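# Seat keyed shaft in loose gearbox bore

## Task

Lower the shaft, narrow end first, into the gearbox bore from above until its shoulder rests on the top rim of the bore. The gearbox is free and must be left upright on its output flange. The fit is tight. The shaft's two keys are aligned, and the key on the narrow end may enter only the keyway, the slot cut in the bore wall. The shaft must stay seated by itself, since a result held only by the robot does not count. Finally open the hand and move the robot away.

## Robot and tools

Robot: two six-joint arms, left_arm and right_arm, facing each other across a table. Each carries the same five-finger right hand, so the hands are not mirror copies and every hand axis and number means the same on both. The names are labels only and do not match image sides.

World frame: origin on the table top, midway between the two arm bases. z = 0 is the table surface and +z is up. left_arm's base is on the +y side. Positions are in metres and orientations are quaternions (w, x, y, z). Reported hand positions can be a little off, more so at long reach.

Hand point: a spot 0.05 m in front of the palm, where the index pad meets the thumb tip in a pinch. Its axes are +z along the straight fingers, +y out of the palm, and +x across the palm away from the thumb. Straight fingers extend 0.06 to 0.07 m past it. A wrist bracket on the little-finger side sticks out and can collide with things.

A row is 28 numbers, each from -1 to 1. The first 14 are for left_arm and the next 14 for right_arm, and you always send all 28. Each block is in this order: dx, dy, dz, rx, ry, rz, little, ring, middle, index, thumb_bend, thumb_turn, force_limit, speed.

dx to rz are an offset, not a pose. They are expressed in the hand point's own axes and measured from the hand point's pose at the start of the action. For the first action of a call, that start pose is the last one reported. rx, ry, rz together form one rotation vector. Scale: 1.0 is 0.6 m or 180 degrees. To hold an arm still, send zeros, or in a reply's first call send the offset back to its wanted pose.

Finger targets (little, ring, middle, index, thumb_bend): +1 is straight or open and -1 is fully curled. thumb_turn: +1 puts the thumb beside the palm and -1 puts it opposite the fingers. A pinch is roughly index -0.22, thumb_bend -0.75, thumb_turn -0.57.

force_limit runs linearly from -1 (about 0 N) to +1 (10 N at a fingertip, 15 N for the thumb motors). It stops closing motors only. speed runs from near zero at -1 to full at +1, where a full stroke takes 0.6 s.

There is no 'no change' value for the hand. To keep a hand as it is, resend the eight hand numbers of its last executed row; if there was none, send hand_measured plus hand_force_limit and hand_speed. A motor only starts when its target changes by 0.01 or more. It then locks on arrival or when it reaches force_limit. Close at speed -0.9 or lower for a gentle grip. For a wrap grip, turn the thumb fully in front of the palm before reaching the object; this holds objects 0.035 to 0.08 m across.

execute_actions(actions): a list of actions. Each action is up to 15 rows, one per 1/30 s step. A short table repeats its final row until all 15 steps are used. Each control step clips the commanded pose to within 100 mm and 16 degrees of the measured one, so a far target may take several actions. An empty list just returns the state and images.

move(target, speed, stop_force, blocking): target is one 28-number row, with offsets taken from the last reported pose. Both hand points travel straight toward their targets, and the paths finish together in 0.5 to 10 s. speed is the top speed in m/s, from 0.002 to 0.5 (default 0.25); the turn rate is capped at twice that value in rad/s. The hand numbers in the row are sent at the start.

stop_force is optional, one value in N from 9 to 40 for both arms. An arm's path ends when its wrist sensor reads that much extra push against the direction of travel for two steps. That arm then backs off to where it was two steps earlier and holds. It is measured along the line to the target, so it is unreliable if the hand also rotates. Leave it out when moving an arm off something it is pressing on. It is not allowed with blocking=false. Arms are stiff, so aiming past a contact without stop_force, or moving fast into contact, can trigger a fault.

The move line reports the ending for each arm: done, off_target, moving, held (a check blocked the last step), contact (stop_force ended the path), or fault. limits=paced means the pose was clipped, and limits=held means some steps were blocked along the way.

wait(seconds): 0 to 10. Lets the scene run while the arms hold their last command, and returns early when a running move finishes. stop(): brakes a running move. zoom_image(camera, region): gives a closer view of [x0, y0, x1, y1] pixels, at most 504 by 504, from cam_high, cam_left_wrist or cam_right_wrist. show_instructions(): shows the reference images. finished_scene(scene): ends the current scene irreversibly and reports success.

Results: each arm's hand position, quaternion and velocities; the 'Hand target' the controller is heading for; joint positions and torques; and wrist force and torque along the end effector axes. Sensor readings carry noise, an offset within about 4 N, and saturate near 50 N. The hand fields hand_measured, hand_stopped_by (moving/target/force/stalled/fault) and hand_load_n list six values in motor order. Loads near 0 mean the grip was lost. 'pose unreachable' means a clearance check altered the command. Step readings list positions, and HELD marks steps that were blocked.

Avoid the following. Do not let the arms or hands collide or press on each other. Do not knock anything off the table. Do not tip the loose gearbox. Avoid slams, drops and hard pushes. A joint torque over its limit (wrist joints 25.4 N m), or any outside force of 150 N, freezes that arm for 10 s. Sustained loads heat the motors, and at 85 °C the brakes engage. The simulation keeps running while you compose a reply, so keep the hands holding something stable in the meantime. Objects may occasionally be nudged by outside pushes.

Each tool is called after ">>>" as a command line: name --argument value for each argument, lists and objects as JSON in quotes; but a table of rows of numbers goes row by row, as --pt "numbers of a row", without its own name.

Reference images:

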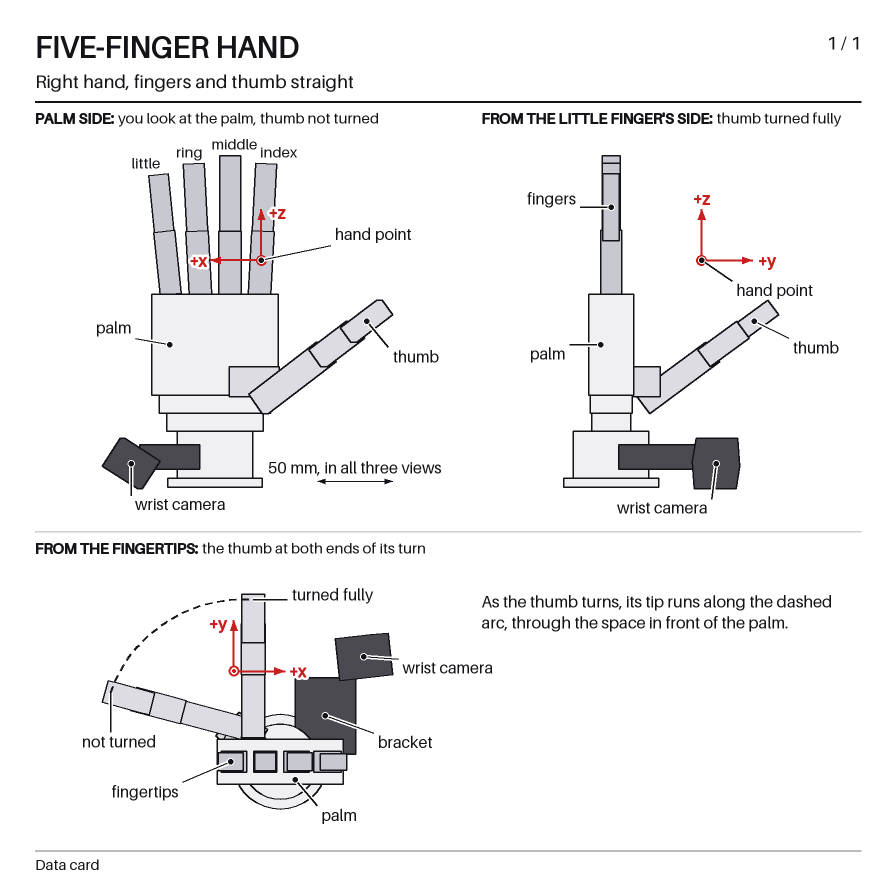

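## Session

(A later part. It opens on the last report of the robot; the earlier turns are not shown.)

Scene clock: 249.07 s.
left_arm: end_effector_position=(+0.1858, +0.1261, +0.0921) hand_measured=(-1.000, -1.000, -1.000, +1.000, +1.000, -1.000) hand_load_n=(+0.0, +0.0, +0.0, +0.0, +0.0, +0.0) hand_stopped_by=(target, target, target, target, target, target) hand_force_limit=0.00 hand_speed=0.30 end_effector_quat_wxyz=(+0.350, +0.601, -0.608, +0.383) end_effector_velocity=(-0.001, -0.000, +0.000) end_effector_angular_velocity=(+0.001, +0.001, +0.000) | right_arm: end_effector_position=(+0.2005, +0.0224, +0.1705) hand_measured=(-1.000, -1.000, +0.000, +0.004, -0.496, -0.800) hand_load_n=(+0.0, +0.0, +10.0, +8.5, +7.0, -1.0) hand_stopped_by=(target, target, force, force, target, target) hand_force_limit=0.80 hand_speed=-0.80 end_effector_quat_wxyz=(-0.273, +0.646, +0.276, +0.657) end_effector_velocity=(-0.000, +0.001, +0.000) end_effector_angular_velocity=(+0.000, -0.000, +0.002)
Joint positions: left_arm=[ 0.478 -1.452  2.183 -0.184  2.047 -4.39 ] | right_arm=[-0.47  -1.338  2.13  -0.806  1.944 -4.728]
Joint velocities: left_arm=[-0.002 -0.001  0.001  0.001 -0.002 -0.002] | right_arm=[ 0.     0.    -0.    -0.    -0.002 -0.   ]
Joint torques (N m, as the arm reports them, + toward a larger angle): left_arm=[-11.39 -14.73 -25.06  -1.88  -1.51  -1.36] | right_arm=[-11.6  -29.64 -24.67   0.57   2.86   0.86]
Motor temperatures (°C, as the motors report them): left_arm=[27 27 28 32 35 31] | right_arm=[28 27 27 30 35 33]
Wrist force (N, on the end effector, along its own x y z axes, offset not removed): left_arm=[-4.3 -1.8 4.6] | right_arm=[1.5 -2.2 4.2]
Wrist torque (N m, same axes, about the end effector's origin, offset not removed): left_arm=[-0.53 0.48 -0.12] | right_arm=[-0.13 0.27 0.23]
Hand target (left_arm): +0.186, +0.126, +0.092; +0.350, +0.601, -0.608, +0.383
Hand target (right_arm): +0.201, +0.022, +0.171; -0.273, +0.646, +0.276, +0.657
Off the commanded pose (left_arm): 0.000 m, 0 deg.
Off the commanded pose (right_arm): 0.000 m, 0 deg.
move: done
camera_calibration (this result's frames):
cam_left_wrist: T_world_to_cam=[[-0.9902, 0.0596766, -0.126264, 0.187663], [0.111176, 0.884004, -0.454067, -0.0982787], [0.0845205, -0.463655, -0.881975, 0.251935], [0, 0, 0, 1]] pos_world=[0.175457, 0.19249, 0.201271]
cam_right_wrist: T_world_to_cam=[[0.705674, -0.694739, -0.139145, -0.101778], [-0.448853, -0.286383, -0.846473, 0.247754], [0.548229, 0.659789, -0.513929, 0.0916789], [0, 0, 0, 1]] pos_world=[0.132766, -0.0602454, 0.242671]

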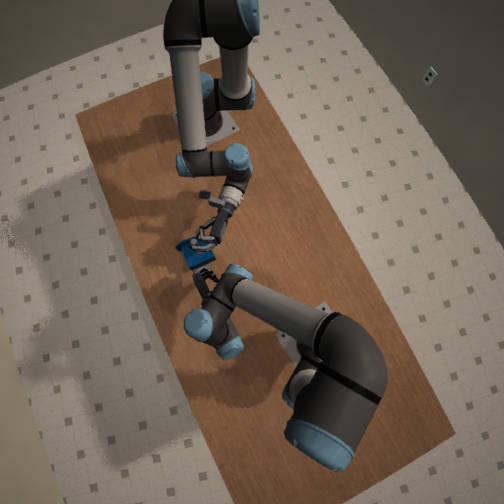

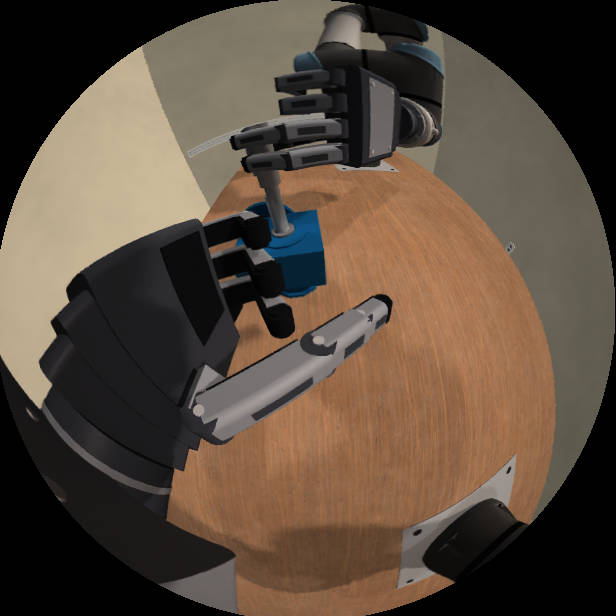

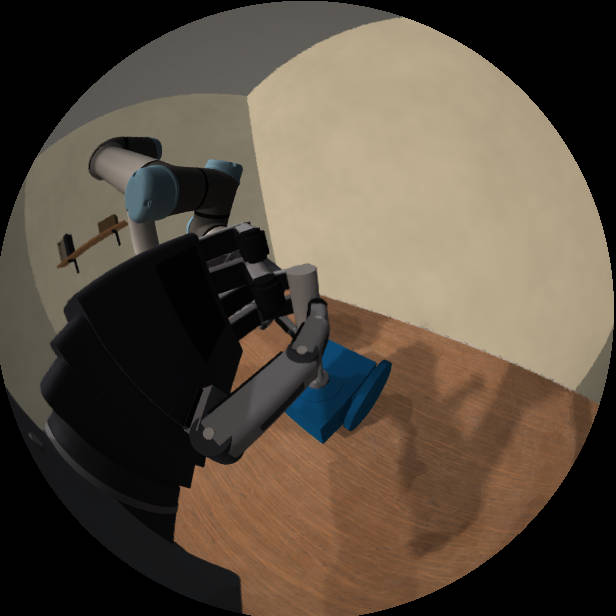

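>>> move --target '[-0.015,0,-0.03,0,0,0,-1,-1,-1,1,1,-1,0,0.3,0,0,0,0,0,0,-1,-1,-0.2,-0.2,-0.5,-0.8,0.8,-0.8]' --speed 0.03

>>> move --target '[0.027,0,-0.014,0,0,0,-1,-1,-1,1,1,-1,0,0.3,0,0,0,0,0,0,-1,-1,-0.2,-0.2,-0.5,-0.8,0.8,-0.8]' --speed 0.03

>>> move --target '[0.011,0,0.021,0,0,0,-1,-1,-1,1,1,-1,0,0.3,0,0,0,0,0,0,-1,-1,-0.2,-0.2,-0.5,-0.8,0.8,-0.8]' --speed 0.005 --stop_force 9

>>> zoom_image --camera "cam_high" --region '[160,220,240,300]'

>>> zoom_image --camera "cam_left_wrist" --region '[255,200,315,260]'

Scene clock: 250.40 s.
left_arm: end_effector_position=(+0.1855, +0.1461, +0.0924) hand_measured=(-1.000, -1.000, -1.000, +1.000, +1.000, -1.000) hand_load_n=(+0.0, +0.0, +0.0, +0.0, +0.0, +0.0) hand_stopped_by=(target, target, target, target, target, target) hand_force_limit=0.00 hand_speed=0.30 end_effector_quat_wxyz=(+0.350, +0.601, -0.608, +0.383) end_effector_velocity=(-0.001, +0.002, -0.000) end_effector_angular_velocity=(+0.002, +0.003, -0.001) | right_arm: end_effector_position=(+0.2005, +0.0224, +0.1705) hand_measured=(-1.000, -1.000, +0.000, +0.004, -0.496, -0.800) hand_load_n=(+0.0, +0.0, +10.0, +8.5, +7.0, -1.0) hand_stopped_by=(target, target, force, force, target, target) hand_force_limit=0.80 hand_speed=-0.80 end_effector_quat_wxyz=(-0.273, +0.646, +0.276, +0.657) end_effector_velocity=(+0.000, +0.000, +0.000) end_effector_angular_velocity=(+0.000, +0.000, -0.000)
Joint positions: left_arm=[ 0.517 -1.475  2.21  -0.178  2.08  -4.367] | right_arm=[-0.47  -1.338  2.13  -0.806  1.944 -4.728]
Joint velocities: left_arm=[ 0.002 -0.001  0.002  0.002  0.004  0.001] | right_arm=[-0.  0. -0. -0. -0.  0.]
Joint torques (N m, as the arm reports them, + toward a larger angle): left_arm=[ 12.31 -26.19  -5.92   2.08   2.35   2.08] | right_arm=[-11.42 -29.94 -24.47   0.62   2.75   0.83]
Motor temperatures (°C, as the motors report them): left_arm=[27 27 28 32 35 31] | right_arm=[28 27 27 30 35 33]
Wrist force (N, on the end effector, along its own x y z axes, offset not removed): left_arm=[-4.1 1.8 0.1] | right_arm=[-0.4 -4.9 3.9]
Wrist torque (N m, same axes, about the end effector's origin, offset not removed): left_arm=[0.28 0.60 -0.21] | right_arm=[-0.57 0.45 -0.05]
Hand target (left_arm): +0.185, +0.146, +0.092; +0.350, +0.601, -0.608, +0.383
Hand target (right_arm): +0.201, +0.022, +0.171; -0.273, +0.646, +0.276, +0.657
Off the commanded pose (left_arm): 0.000 m, 0 deg.
Off the commanded pose (right_arm): 0.000 m, 0 deg.
move: done
camera_calibration (this result's frames):
cam_left_wrist: T_world_to_cam=[[-0.990191, 0.0596738, -0.126339, 0.186215], [0.111204, 0.884026, -0.454017, -0.115816], [0.0845941, -0.463613, -0.88199, 0.261541], [0, 0, 0, 1]] pos_world=[0.175142, 0.212526, 0.201621]
cam_right_wrist: T_world_to_cam=[[0.705674, -0.694739, -0.139145, -0.101778], [-0.448852, -0.286383, -0.846473, 0.247754], [0.548229, 0.65979, -0.513929, 0.0916789], [0, 0, 0, 1]] pos_world=[0.132766, -0.0602454, 0.242671]

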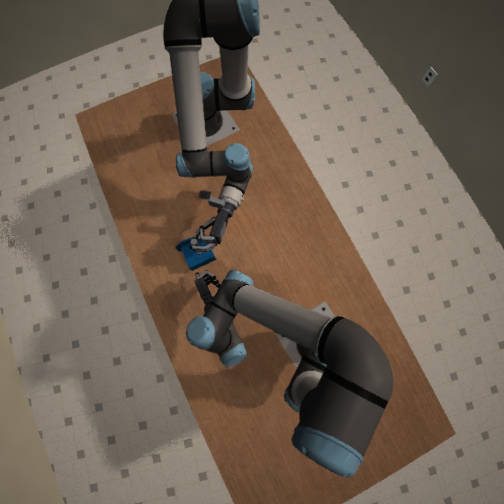

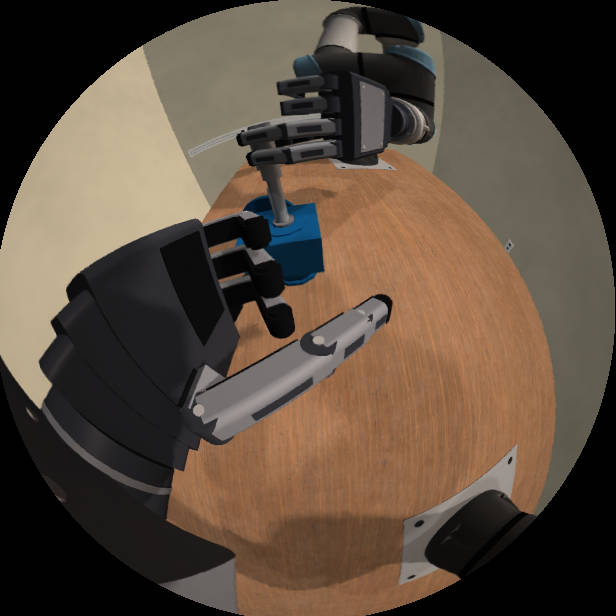

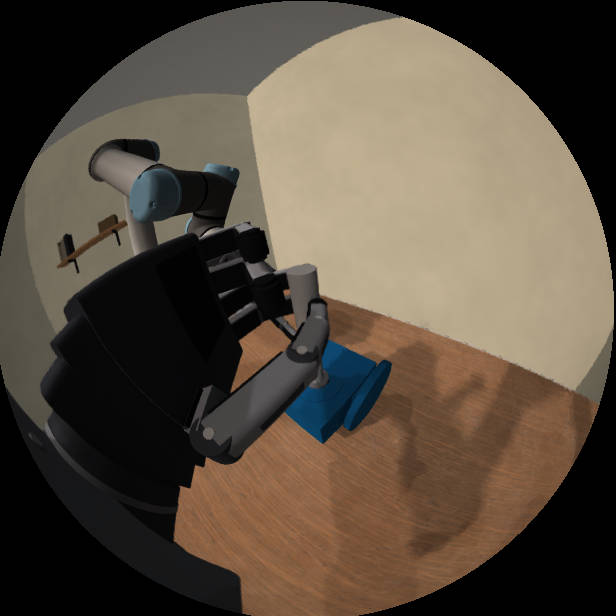

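Scene clock: 251.33 s.
left_arm: end_effector_position=(+0.1846, +0.1461, +0.1106) hand_measured=(-1.000, -1.000, -1.000, +1.000, +1.000, -1.000) hand_load_n=(+0.0, +0.0, +0.0, +0.0, +0.0, +0.0) hand_stopped_by=(target, target, target, target, target, target) hand_force_limit=0.00 hand_speed=0.30 end_effector_quat_wxyz=(+0.350, +0.601, -0.608, +0.383) end_effector_velocity=(-0.001, +0.000, +0.000) end_effector_angular_velocity=(+0.001, +0.002, -0.001) | right_arm: end_effector_position=(+0.2005, +0.0224, +0.1705) hand_measured=(-1.000, -1.000, +0.000, +0.004, -0.496, -0.800) hand_load_n=(+0.0, +0.0, +10.0, +8.5, +7.0, -1.0) hand_stopped_by=(target, target, force, force, target, target) hand_force_limit=0.80 hand_speed=-0.80 end_effector_quat_wxyz=(-0.273, +0.646, +0.276, +0.657) end_effector_velocity=(+0.000, -0.000, -0.000) end_effector_angular_velocity=(+0.000, +0.000, -0.002)
Joint positions: left_arm=[ 0.515 -1.511  2.189 -0.121  2.078 -4.369] | right_arm=[-0.47  -1.338  2.13  -0.806  1.944 -4.728]
Joint velocities: left_arm=[-0.001 -0.    -0.001  0.003  0.    -0.001] | right_arm=[-0.     0.    -0.    -0.     0.001  0.   ]
Joint torques (N m, as the arm reports them, + toward a larger angle): left_arm=[-10.6  -24.88 -25.63   2.    -1.36  -1.56] | right_arm=[-11.72 -30.08 -24.77   0.51   2.88   0.77]
Motor temperatures (°C, as the motors report them): left_arm=[27 27 28 32 35 31] | right_arm=[28 27 27 30 35 33]
Wrist force (N, on the end effector, along its own x y z axes, offset not removed): left_arm=[-0.9 0.0 2.9] | right_arm=[0.0 -2.2 4.4]
Wrist torque (N m, same axes, about the end effector's origin, offset not removed): left_arm=[-0.03 0.02 0.11] | right_arm=[-0.15 0.43 -0.12]
Hand target (left_arm): +0.185, +0.146, +0.111; +0.350, +0.601, -0.608, +0.383
Hand target (right_arm): +0.201, +0.022, +0.171; -0.273, +0.646, +0.276, +0.657
Off the commanded pose (left_arm): 0.000 m, 0 deg.
Off the commanded pose (right_arm): 0.000 m, 0 deg.
move: done
camera_calibration (this result's frames):
cam_left_wrist: T_world_to_cam=[[-0.990192, 0.0596674, -0.126331, 0.187708], [0.111196, 0.884018, -0.454034, -0.107417], [0.0845876, -0.463629, -0.881983, 0.277576], [0, 0, 0, 1]] pos_world=[0.174332, 0.21245, 0.219759]
cam_right_wrist: T_world_to_cam=[[0.705674, -0.694739, -0.139145, -0.101778], [-0.448853, -0.286383, -0.846473, 0.247754], [0.548229, 0.659789, -0.513929, 0.0916789], [0, 0, 0, 1]] pos_world=[0.132766, -0.0602454, 0.242671]

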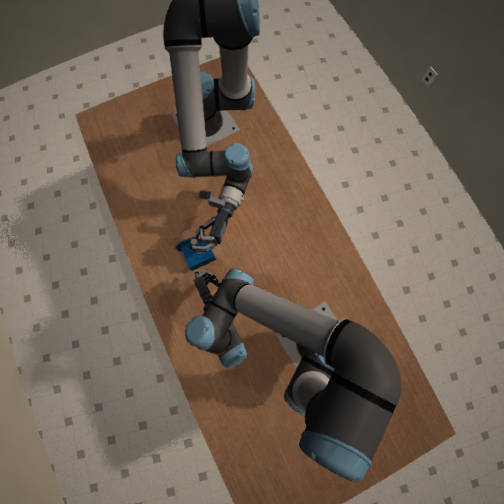

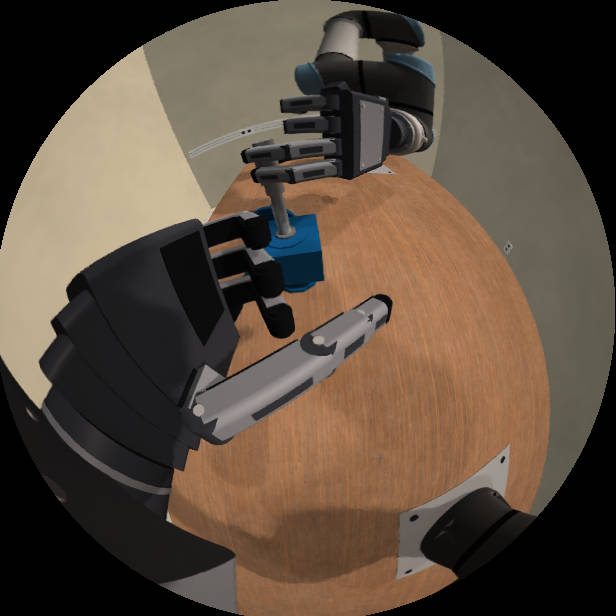

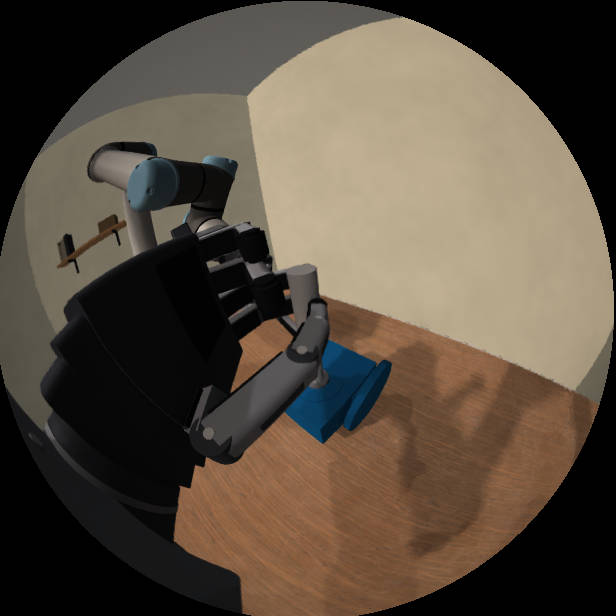

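Scene clock: 254.40 s.
left_arm: end_effector_position=(+0.1849, +0.1319, +0.1106) hand_measured=(-1.000, -1.000, -1.000, +1.000, +1.000, -1.000) hand_load_n=(+0.0, +0.0, +0.0, +0.0, +0.0, +0.0) hand_stopped_by=(target, target, target, target, target, target) hand_force_limit=0.00 hand_speed=0.30 end_effector_quat_wxyz=(+0.350, +0.601, -0.608, +0.383) end_effector_velocity=(+0.001, -0.001, +0.000) end_effector_angular_velocity=(-0.001, -0.001, +0.001) | right_arm: end_effector_position=(+0.2005, +0.0224, +0.1705) hand_measured=(-1.000, -1.000, +0.000, +0.004, -0.496, -0.800) hand_load_n=(+0.0, +0.0, +10.0, +8.5, +7.0, -1.0) hand_stopped_by=(target, target, force, force, target, target) hand_force_limit=0.80 hand_speed=-0.80 end_effector_quat_wxyz=(-0.273, +0.646, +0.276, +0.657) end_effector_velocity=(+0.000, +0.000, +0.000) end_effector_angular_velocity=(+0.000, +0.000, -0.000)
Joint positions: left_arm=[ 0.487 -1.495  2.17  -0.126  2.054 -4.385] | right_arm=[-0.47  -1.338  2.13  -0.806  1.944 -4.728]
Joint velocities: left_arm=[-0.001  0.001 -0.002 -0.001 -0.002 -0.001] | right_arm=[-0. -0. -0.  0. -0.  0.]
Joint torques (N m, as the arm reports them, + toward a larger angle): left_arm=[-11.22 -13.23 -25.71  -1.86  -1.47  -1.47] | right_arm=[-11.12 -30.19 -24.24   0.57   2.88   0.79]
Motor temperatures (°C, as the motors report them): left_arm=[27 27 28 32 35 31] | right_arm=[28 27 27 30 35 33]
Wrist force (N, on the end effector, along its own x y z axes, offset not removed): left_arm=[-4.8 0.1 -1.1] | right_arm=[1.3 -4.0 1.9]
Wrist torque (N m, same axes, about the end effector's origin, offset not removed): left_arm=[0.17 0.80 -0.22] | right_arm=[-0.34 0.14 0.20]
Hand target (left_arm): +0.185, +0.132, +0.111; +0.350, +0.601, -0.608, +0.383
Hand target (right_arm): +0.201, +0.022, +0.171; -0.273, +0.646, +0.276, +0.657
Off the commanded pose (left_arm): 0.000 m, 0 deg.
Off the commanded pose (right_arm): 0.000 m, 0 deg.
move: done
camera_calibration (this result's frames):
cam_left_wrist: T_world_to_cam=[[-0.990199, 0.0596669, -0.126279, 0.188752], [0.111175, 0.884002, -0.454072, -0.0948896], [0.0845379, -0.463661, -0.881971, 0.271018], [0, 0, 0, 1]] pos_world=[0.17454, 0.198281, 0.219778]
cam_right_wrist: T_world_to_cam=[[0.705674, -0.694739, -0.139144, -0.101778], [-0.448852, -0.286383, -0.846473, 0.247754], [0.548229, 0.659789, -0.513929, 0.0916789], [0, 0, 0, 1]] pos_world=[0.132766, -0.0602454, 0.242671]

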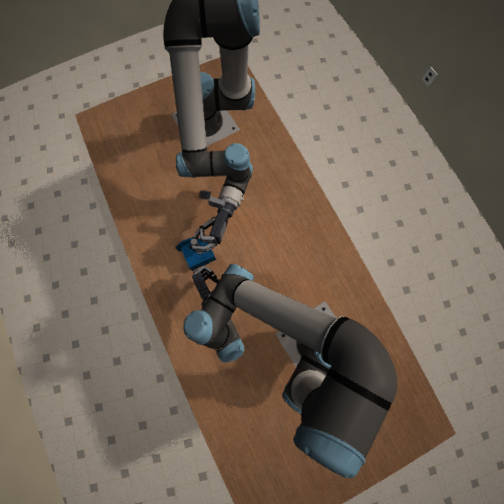

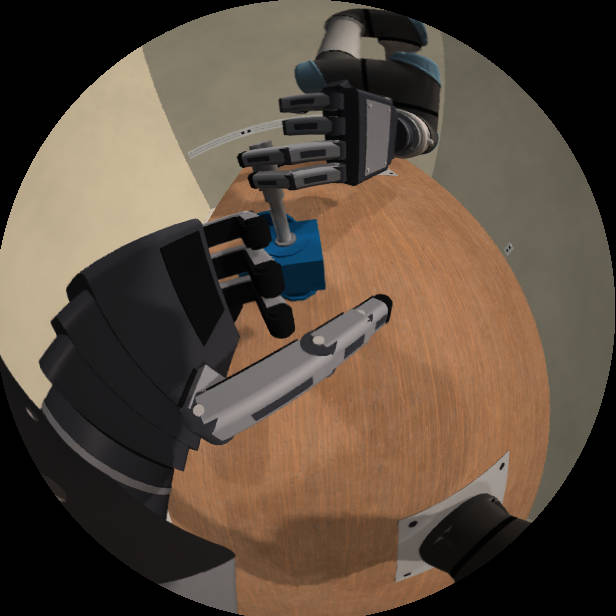

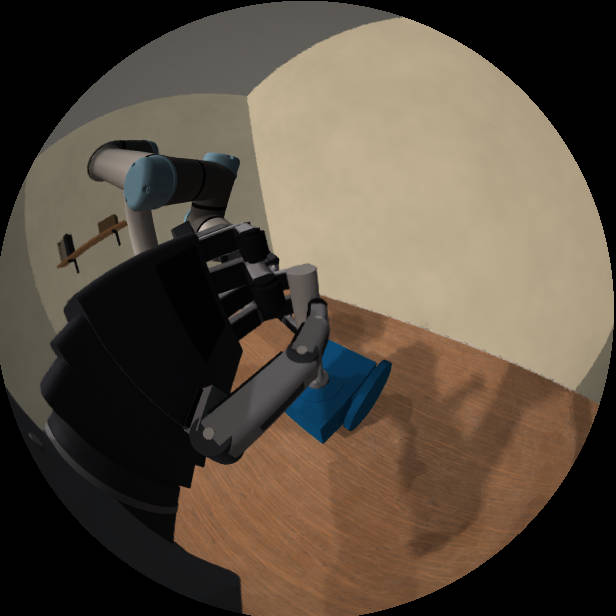

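Region (160, 220, 240, 300) of cam_high's 504x504 image, scaled by 6.300, with more detail than that image has.

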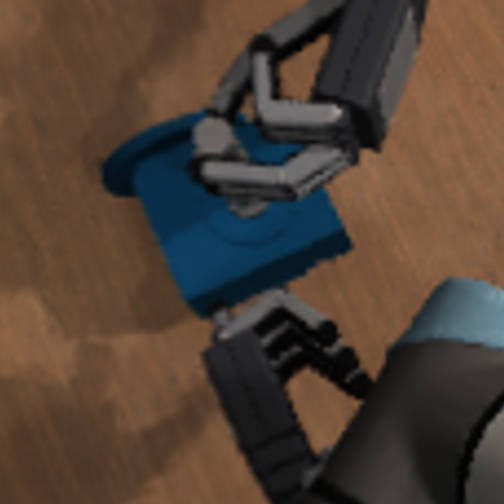

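Region (255, 200, 315, 260) of cam_left_wrist's 616x616 image, scaled by 8.400, with more detail than that image has.

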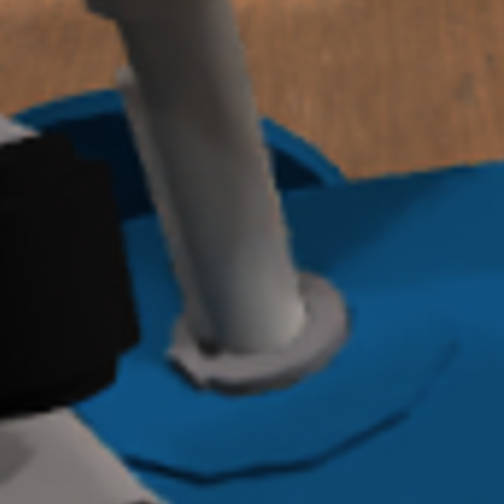

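Tip right at the face. Advance 10 mm more.

>>> move --target '[0.008,0,0.015,0,0,0,-1,-1,-1,1,1,-1,0,0.3,0,0,0,0,0,0,-1,-1,-0.2,-0.2,-0.5,-0.8,0.8,-0.8]' --speed 0.004 --stop_force 12

>>> zoom_image --camera "cam_high" --region '[160,220,240,300]'

>>> zoom_image --camera "cam_left_wrist" --region '[255,205,315,265]'

Scene clock: 257.30 s.
left_arm: end_effector_position=(+0.1850, +0.1217, +0.1107) hand_measured=(-1.000, -1.000, -1.000, +1.000, +1.000, -1.000) hand_load_n=(+0.0, +0.0, +0.0, +0.0, +0.0, +0.0) hand_stopped_by=(target, target, target, target, target, target) hand_force_limit=0.00 hand_speed=0.30 end_effector_quat_wxyz=(+0.350, +0.601, -0.608, +0.383) end_effector_velocity=(+0.000, -0.001, +0.001) end_effector_angular_velocity=(-0.002, -0.002, -0.000) | right_arm: end_effector_position=(+0.2005, +0.0224, +0.1705) hand_measured=(-1.000, -1.000, +0.000, +0.004, -0.496, -0.800) hand_load_n=(+0.0, +0.0, +9.0, +8.5, +6.5, -0.5) hand_stopped_by=(target, target, force, force, target, target) hand_force_limit=0.80 hand_speed=-0.80 end_effector_quat_wxyz=(-0.273, +0.646, +0.276, +0.657) end_effector_velocity=(-0.000, -0.000, -0.000) end_effector_angular_velocity=(-0.002, +0.000, +0.000)
Joint positions: left_arm=[ 0.468 -1.483  2.156 -0.129  2.038 -4.396] | right_arm=[-0.47  -1.338  2.13  -0.806  1.944 -4.728]
Joint velocities: left_arm=[-0.001 -0.001 -0.002  0.    -0.001 -0.   ] | right_arm=[ 0.001  0.    -0.     0.001  0.    -0.   ]
Joint torques (N m, as the arm reports them, + toward a larger angle): left_arm=[-12.26 -13.34 -26.37  -2.19  -1.04  -1.53] | right_arm=[-11.53 -30.38 -24.09   0.12   2.58   0.71]
Motor temperatures (°C, as the motors report them): left_arm=[27 27 28 32 35 31] | right_arm=[28 27 27 30 35 33]
Wrist force (N, on the end effector, along its own x y z axes, offset not removed): left_arm=[-3.3 0.0 -2.4] | right_arm=[0.2 -0.5 1.3]
Wrist torque (N m, same axes, about the end effector's origin, offset not removed): left_arm=[0.79 0.14 -0.15] | right_arm=[-0.13 0.24 0.07]
Hand target (left_arm): +0.185, +0.122, +0.111; +0.350, +0.601, -0.608, +0.383
Hand target (right_arm): +0.201, +0.022, +0.171; -0.273, +0.646, +0.276, +0.657
Off the commanded pose (left_arm): 0.000 m, 0 deg.
Off the commanded pose (right_arm): 0.000 m, 0 deg.
move: done
camera_calibration (this result's frames):
cam_left_wrist: T_world_to_cam=[[-0.990204, 0.0596532, -0.126241, 0.18951], [0.111146, 0.883999, -0.454084, -0.0858824], [0.0845095, -0.463667, -0.88197, 0.266379], [0, 0, 0, 1]] pos_world=[0.174687, 0.188126, 0.219865]
cam_right_wrist: T_world_to_cam=[[0.705666, -0.694749, -0.139139, -0.101781], [-0.448861, -0.28639, -0.846466, 0.247751], [0.548233, 0.659777, -0.513941, 0.0916811], [0, 0, 0, 1]] pos_world=[0.132766, -0.0602477, 0.24267]

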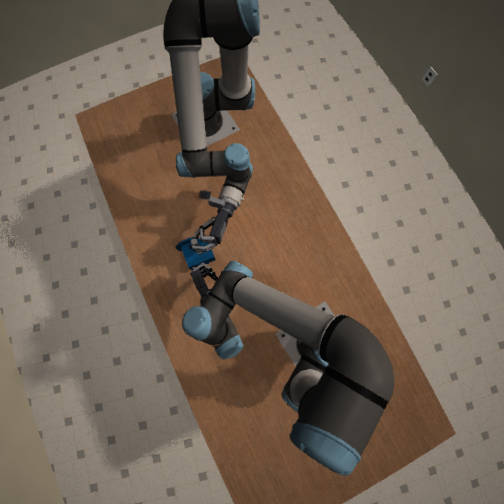

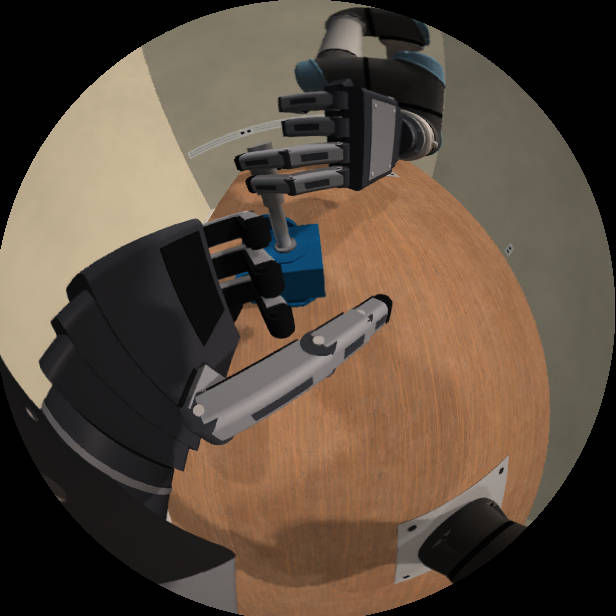

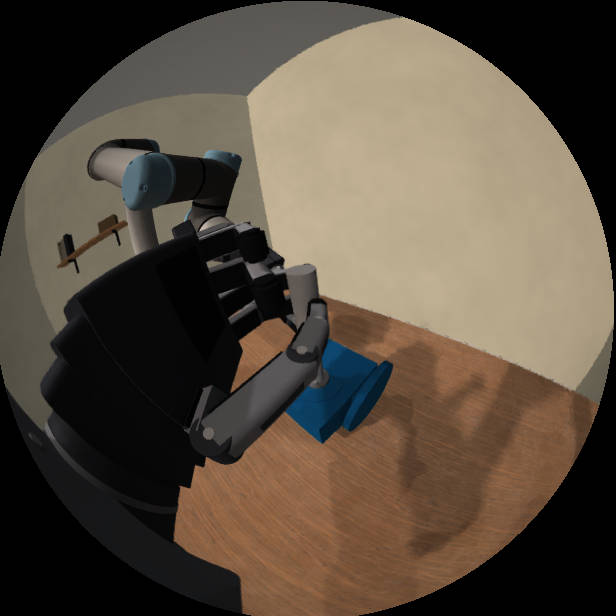

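Region (160, 220, 240, 300) of cam_high's 504x504 image, scaled by 6.300, with more detail than that image has.

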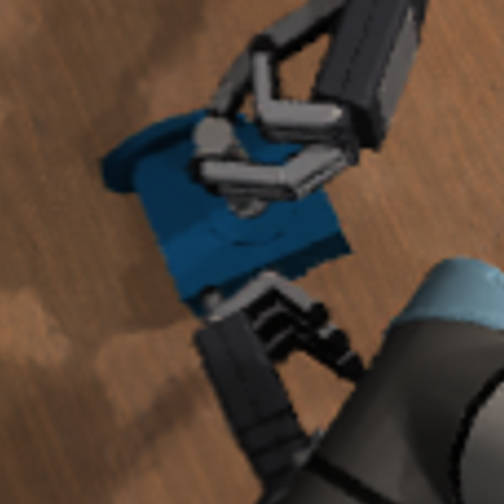

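Region (255, 205, 315, 265) of cam_left_wrist's 616x616 image, scaled by 8.400, with more detail than that image has.

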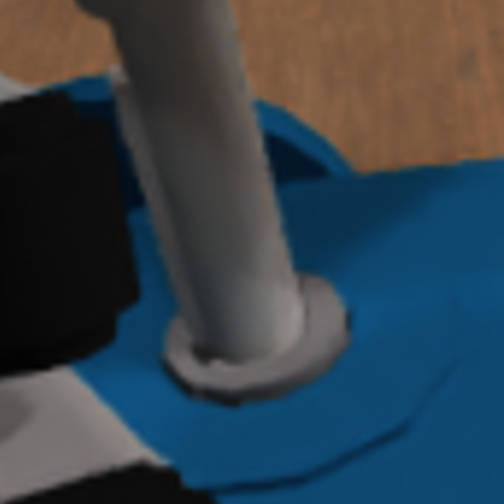

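>>> move --target '[0,0,0,0,0,0,-1,-1,-1,1,1,-1,0,0.3,0,0.0024,-0.0008,0.033,0,0,-1,-1,-0.2,-0.2,-0.5,-0.8,0.8,-0.8]' --speed 0.02

>>> zoom_image --camera "cam_left_wrist" --region '[255,205,315,265]'

Scene clock: 260.27 s.
left_arm: end_effector_position=(+0.1850, +0.1217, +0.1107) hand_measured=(-1.000, -1.000, -1.000, +1.000, +1.000, -1.000) hand_load_n=(+0.0, +0.0, +0.0, -0.5, +0.0, +0.0) hand_stopped_by=(target, target, target, target, target, target) hand_force_limit=0.00 hand_speed=0.30 end_effector_quat_wxyz=(+0.350, +0.601, -0.608, +0.383) end_effector_velocity=(-0.001, +0.001, -0.000) end_effector_angular_velocity=(+0.002, +0.002, -0.000) | right_arm: end_effector_position=(+0.2012, +0.0210, +0.1705) hand_measured=(-1.000, -1.000, +0.000, +0.004, -0.496, -0.800) hand_load_n=(+0.0, +0.0, +6.0, +8.5, +5.0, +0.0) hand_stopped_by=(target, target, force, force, target, target) hand_force_limit=0.80 hand_speed=-0.80 end_effector_quat_wxyz=(-0.306, +0.631, +0.310, +0.642) end_effector_velocity=(+0.000, +0.000, +0.000) end_effector_angular_velocity=(+0.001, -0.000, +0.005)
Joint positions: left_arm=[ 0.468 -1.483  2.156 -0.129  2.038 -4.396] | right_arm=[-0.537 -1.384  2.19  -0.818  1.774 -4.726]
Joint velocities: left_arm=[-0.    -0.001  0.001  0.002  0.    -0.   ] | right_arm=[-0.003 -0.003  0.003 -0.001 -0.008  0.   ]
Joint torques (N m, as the arm reports them, + toward a larger angle): left_arm=[ 11.92 -26.09  -7.36   1.74   2.02   2.06] | right_arm=[-12.55 -28.57  -3.39  -1.59  -2.69   2.02]
Motor temperatures (°C, as the motors report them): left_arm=[27 27 28 32 35 31] | right_arm=[28 27 27 30 35 33]
Wrist force (N, on the end effector, along its own x y z axes, offset not removed): left_arm=[-4.2 3.8 -0.1] | right_arm=[2.3 -1.0 4.6]
Wrist torque (N m, same axes, about the end effector's origin, offset not removed): left_arm=[0.40 0.73 -0.11] | right_arm=[-0.35 0.45 0.13]
Hand target (left_arm): +0.185, +0.122, +0.111; +0.350, +0.601, -0.608, +0.383
Hand target (right_arm): +0.201, +0.021, +0.170; -0.307, +0.631, +0.310, +0.642
Off the commanded pose (left_arm): 0.000 m, 0 deg.
Off the commanded pose (right_arm): 0.000 m, 0 deg.
move: done
camera_calibration (this result's frames):
cam_left_wrist: T_world_to_cam=[[-0.990203, 0.0596544, -0.126248, 0.189511], [0.111151, 0.883994, -0.454093, -0.0858789], [0.0845135, -0.463677, -0.881964, 0.266379], [0, 0, 0, 1]] pos_world=[0.174687, 0.188125, 0.219865]
cam_right_wrist: T_world_to_cam=[[0.773526, -0.618586, -0.137871, -0.11868], [-0.416786, -0.332632, -0.845958, 0.242095], [0.477437, 0.711834, -0.515118, 0.105549], [0, 0, 0, 1]] pos_world=[0.142311, -0.0680186, 0.24281]

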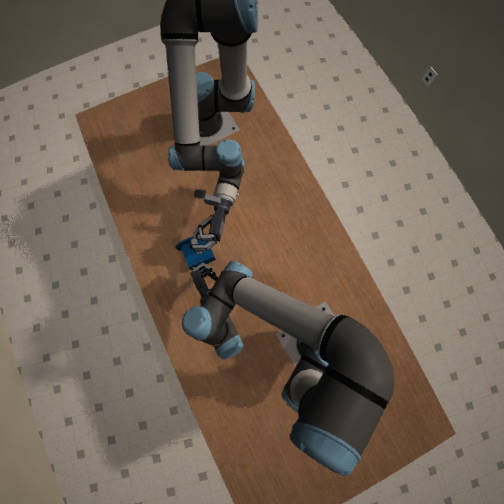

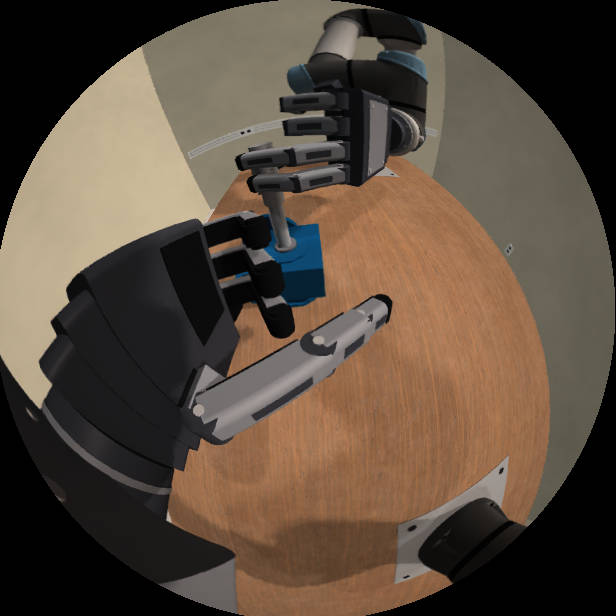

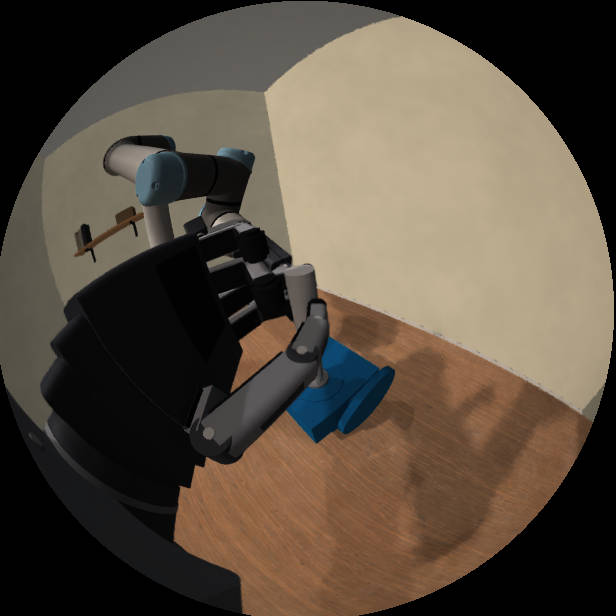

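Region (255, 205, 315, 265) of cam_left_wrist's 616x616 image, scaled by 8.400, with more detail than that image has.

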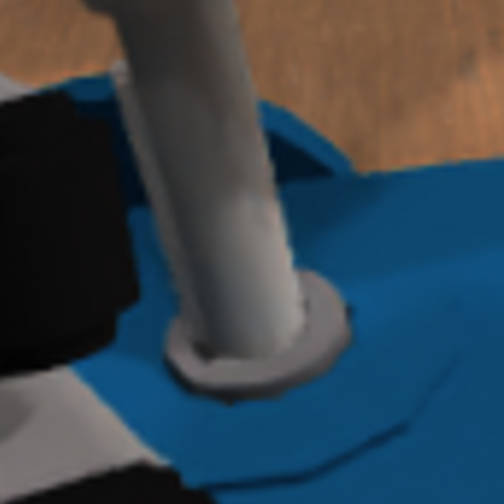

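>>> move --target '[0,0,0,0,0,0,-1,-1,-1,1,1,-1,0,0.3,0,0,0,0,0,0,-1,-1,-0.3,-0.3,-0.5,-0.8,1,-0.8]'

>>> move --target '[0,0,0,0,0,0,-1,-1,-1,1,1,-1,0,0.3,-0.006,0,0,0,0,0,-1,-1,-0.3,-0.3,-0.5,-0.8,1,-0.8]' --speed 0.003

>>> zoom_image --camera "cam_left_wrist" --region '[255,205,315,265]'

Scene clock: 261.10 s.
left_arm: end_effector_position=(+0.1850, +0.1217, +0.1107) hand_measured=(-1.000, -1.000, -1.000, +1.000, +1.000, -1.000) hand_load_n=(+0.0, +0.0, +0.0, +0.0, +0.0, +0.0) hand_stopped_by=(target, target, target, target, target, target) hand_force_limit=0.00 hand_speed=0.30 end_effector_quat_wxyz=(+0.350, +0.601, -0.608, +0.383) end_effector_velocity=(+0.001, -0.001, +0.001) end_effector_angular_velocity=(-0.003, -0.003, -0.000) | right_arm: end_effector_position=(+0.2014, +0.0209, +0.1705) hand_measured=(-1.000, -1.000, -0.014, -0.002, -0.494, -0.800) hand_load_n=(+0.0, +0.0, +10.0, +9.0, +8.5, +0.0) hand_stopped_by=(target, target, force, force, target, target) hand_force_limit=1.00 hand_speed=-0.80 end_effector_quat_wxyz=(-0.306, +0.631, +0.310, +0.642) end_effector_velocity=(-0.000, +0.000, -0.001) end_effector_angular_velocity=(-0.001, +0.000, +0.001)
Joint positions: left_arm=[ 0.468 -1.483  2.156 -0.129  2.038 -4.396] | right_arm=[-0.537 -1.384  2.19  -0.818  1.774 -4.726]
Joint velocities: left_arm=[-0.    -0.001 -0.002 -0.    -0.001  0.001] | right_arm=[ 0.001  0.001  0.    -0.     0.     0.   ]
Joint torques (N m, as the arm reports them, + toward a larger angle): left_arm=[ 11.61 -25.98  -7.77   1.27   2.09   2.07] | right_arm=[ 13.16 -10.19 -22.62   1.72   2.76   1.69]
Motor temperatures (°C, as the motors report them): left_arm=[27 27 28 32 35 31] | right_arm=[28 27 27 30 35 33]
Wrist force (N, on the end effector, along its own x y z axes, offset not removed): left_arm=[-4.8 0.9 -4.2] | right_arm=[2.8 -1.2 4.2]
Wrist torque (N m, same axes, about the end effector's origin, offset not removed): left_arm=[0.54 0.84 -0.05] | right_arm=[-0.32 0.64 -0.11]
Hand target (left_arm): +0.185, +0.122, +0.111; +0.350, +0.601, -0.608, +0.383
Hand target (right_arm): +0.201, +0.021, +0.170; -0.306, +0.631, +0.310, +0.642
Off the commanded pose (left_arm): 0.000 m, 0 deg.
Off the commanded pose (right_arm): 0.000 m, 0 deg.
move: done
camera_calibration (this result's frames):
cam_left_wrist: T_world_to_cam=[[-0.990204, 0.0596542, -0.126241, 0.189509], [0.111147, 0.883999, -0.454084, -0.0858829], [0.0845092, -0.463667, -0.88197, 0.266379], [0, 0, 0, 1]] pos_world=[0.174687, 0.188127, 0.219864]
cam_right_wrist: T_world_to_cam=[[0.773371, -0.618779, -0.137877, -0.118795], [-0.416875, -0.332528, -0.845955, 0.242129], [0.477612, 0.711714, -0.515121, 0.105525], [0, 0, 0, 1]] pos_world=[0.14241, -0.0680965, 0.242809]

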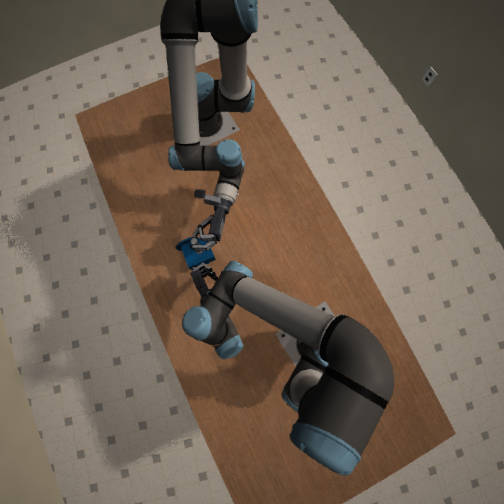

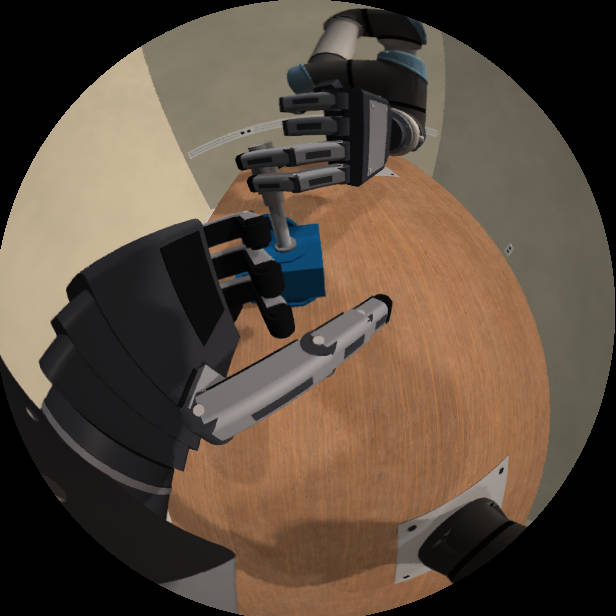

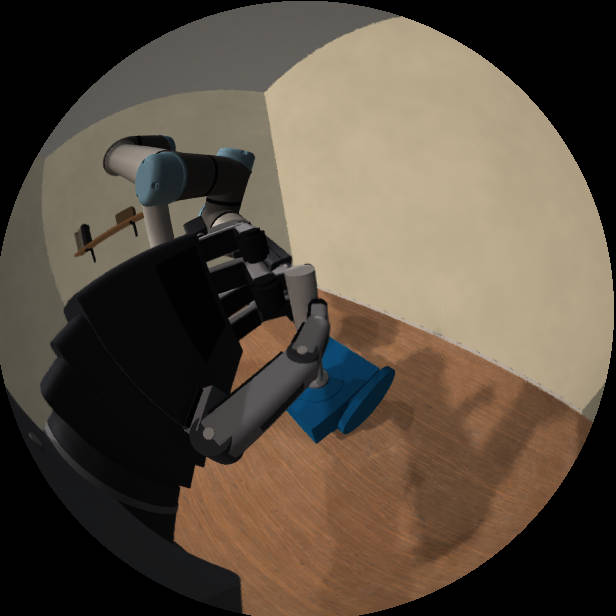

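Scene clock: 262.53 s.
left_arm: end_effector_position=(+0.1850, +0.1217, +0.1107) hand_measured=(-1.000, -1.000, -1.000, +1.000, +1.000, -1.000) hand_load_n=(+0.0, +0.0, +0.0, +0.0, +0.0, +0.0) hand_stopped_by=(target, target, target, target, target, target) hand_force_limit=0.00 hand_speed=0.30 end_effector_quat_wxyz=(+0.350, +0.601, -0.608, +0.383) end_effector_velocity=(-0.000, +0.000, +0.000) end_effector_angular_velocity=(+0.000, -0.000, -0.000) | right_arm: end_effector_position=(+0.2014, +0.0210, +0.1669) hand_measured=(-1.000, -1.000, -0.014, -0.002, -0.494, -0.800) hand_load_n=(+0.0, +0.0, +8.5, +7.5, +8.5, -4.5) hand_stopped_by=(target, target, force, force, target, target) hand_force_limit=1.00 hand_speed=-0.80 end_effector_quat_wxyz=(-0.306, +0.631, +0.310, +0.642) end_effector_velocity=(+0.000, -0.000, -0.000) end_effector_angular_velocity=(+0.001, -0.000, -0.000)
Joint positions: left_arm=[ 0.468 -1.483  2.156 -0.129  2.038 -4.396] | right_arm=[-0.537 -1.377  2.193 -0.829  1.774 -4.726]
Joint velocities: left_arm=[-0.    -0.    -0.     0.001 -0.     0.   ] | right_arm=[-0.001  0.001  0.    -0.002 -0.     0.   ]
Joint torques (N m, as the arm reports them, + toward a larger angle): left_arm=[ 11.28 -26.73  -8.8    1.37   2.01   2.06] | right_arm=[-14.06  -6.49   3.09   1.22  -2.12   2.13]
Motor temperatures (°C, as the motors report them): left_arm=[27 27 28 32 35 31] | right_arm=[28 27 27 30 35 33]
Wrist force (N, on the end effector, along its own x y z axes, offset not removed): left_arm=[-7.6 3.4 -1.4] | right_arm=[12.0 -1.0 6.3]
Wrist torque (N m, same axes, about the end effector's origin, offset not removed): left_arm=[0.76 1.18 -0.23] | right_arm=[-0.11 0.28 0.11]
Hand target (left_arm): +0.185, +0.122, +0.111; +0.350, +0.601, -0.608, +0.383
Hand target (right_arm): +0.201, +0.021, +0.167; -0.306, +0.631, +0.310, +0.642
Off the commanded pose (left_arm): 0.000 m, 0 deg.
Off the commanded pose (right_arm): 0.000 m, 0 deg.
move: done
camera_calibration (this result's frames):
cam_left_wrist: T_world_to_cam=[[-0.990204, 0.0596543, -0.12624, 0.189509], [0.111147, 0.884, -0.454083, -0.0858841], [0.0845083, -0.463666, -0.881971, 0.266379], [0, 0, 0, 1]] pos_world=[0.174687, 0.188127, 0.219864]
cam_right_wrist: T_world_to_cam=[[0.773396, -0.618748, -0.137875, -0.119314], [-0.416861, -0.332547, -0.845955, 0.23913], [0.477583, 0.711732, -0.515123, 0.103655], [0, 0, 0, 1]] pos_world=[0.142457, -0.068078, 0.239237]

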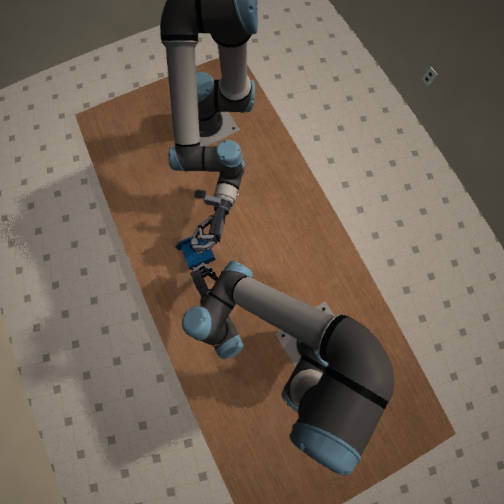

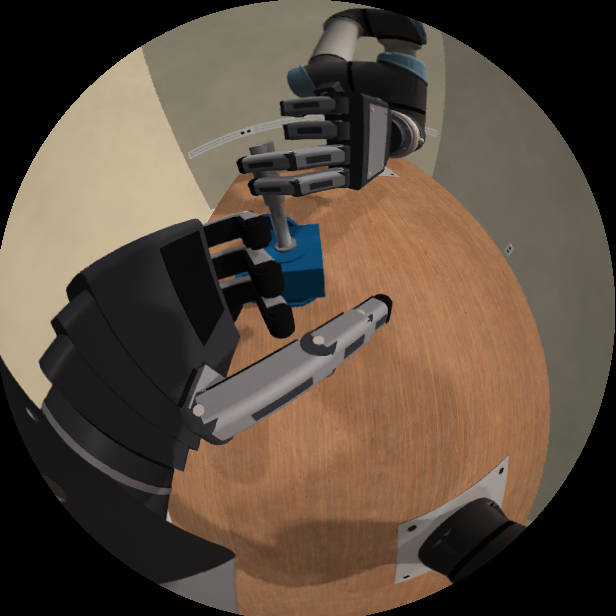

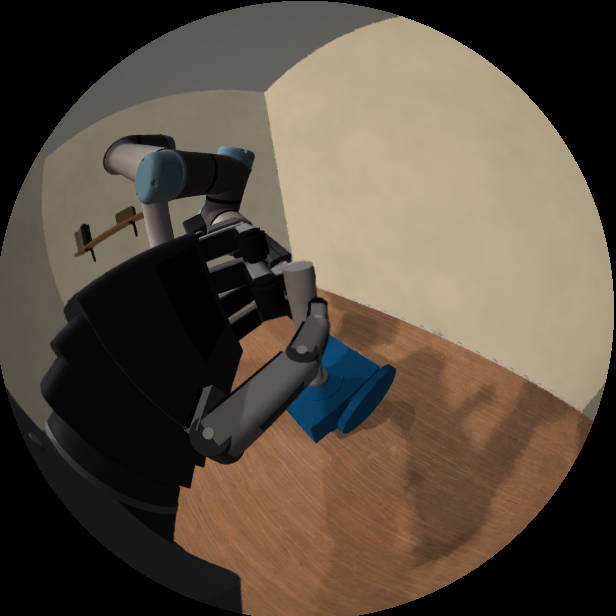

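Region (255, 205, 315, 265) of cam_left_wrist's 616x616 image, scaled by 8.400, with more detail than that image has.

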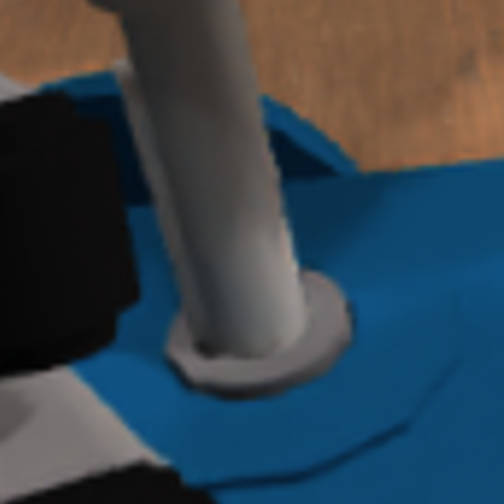

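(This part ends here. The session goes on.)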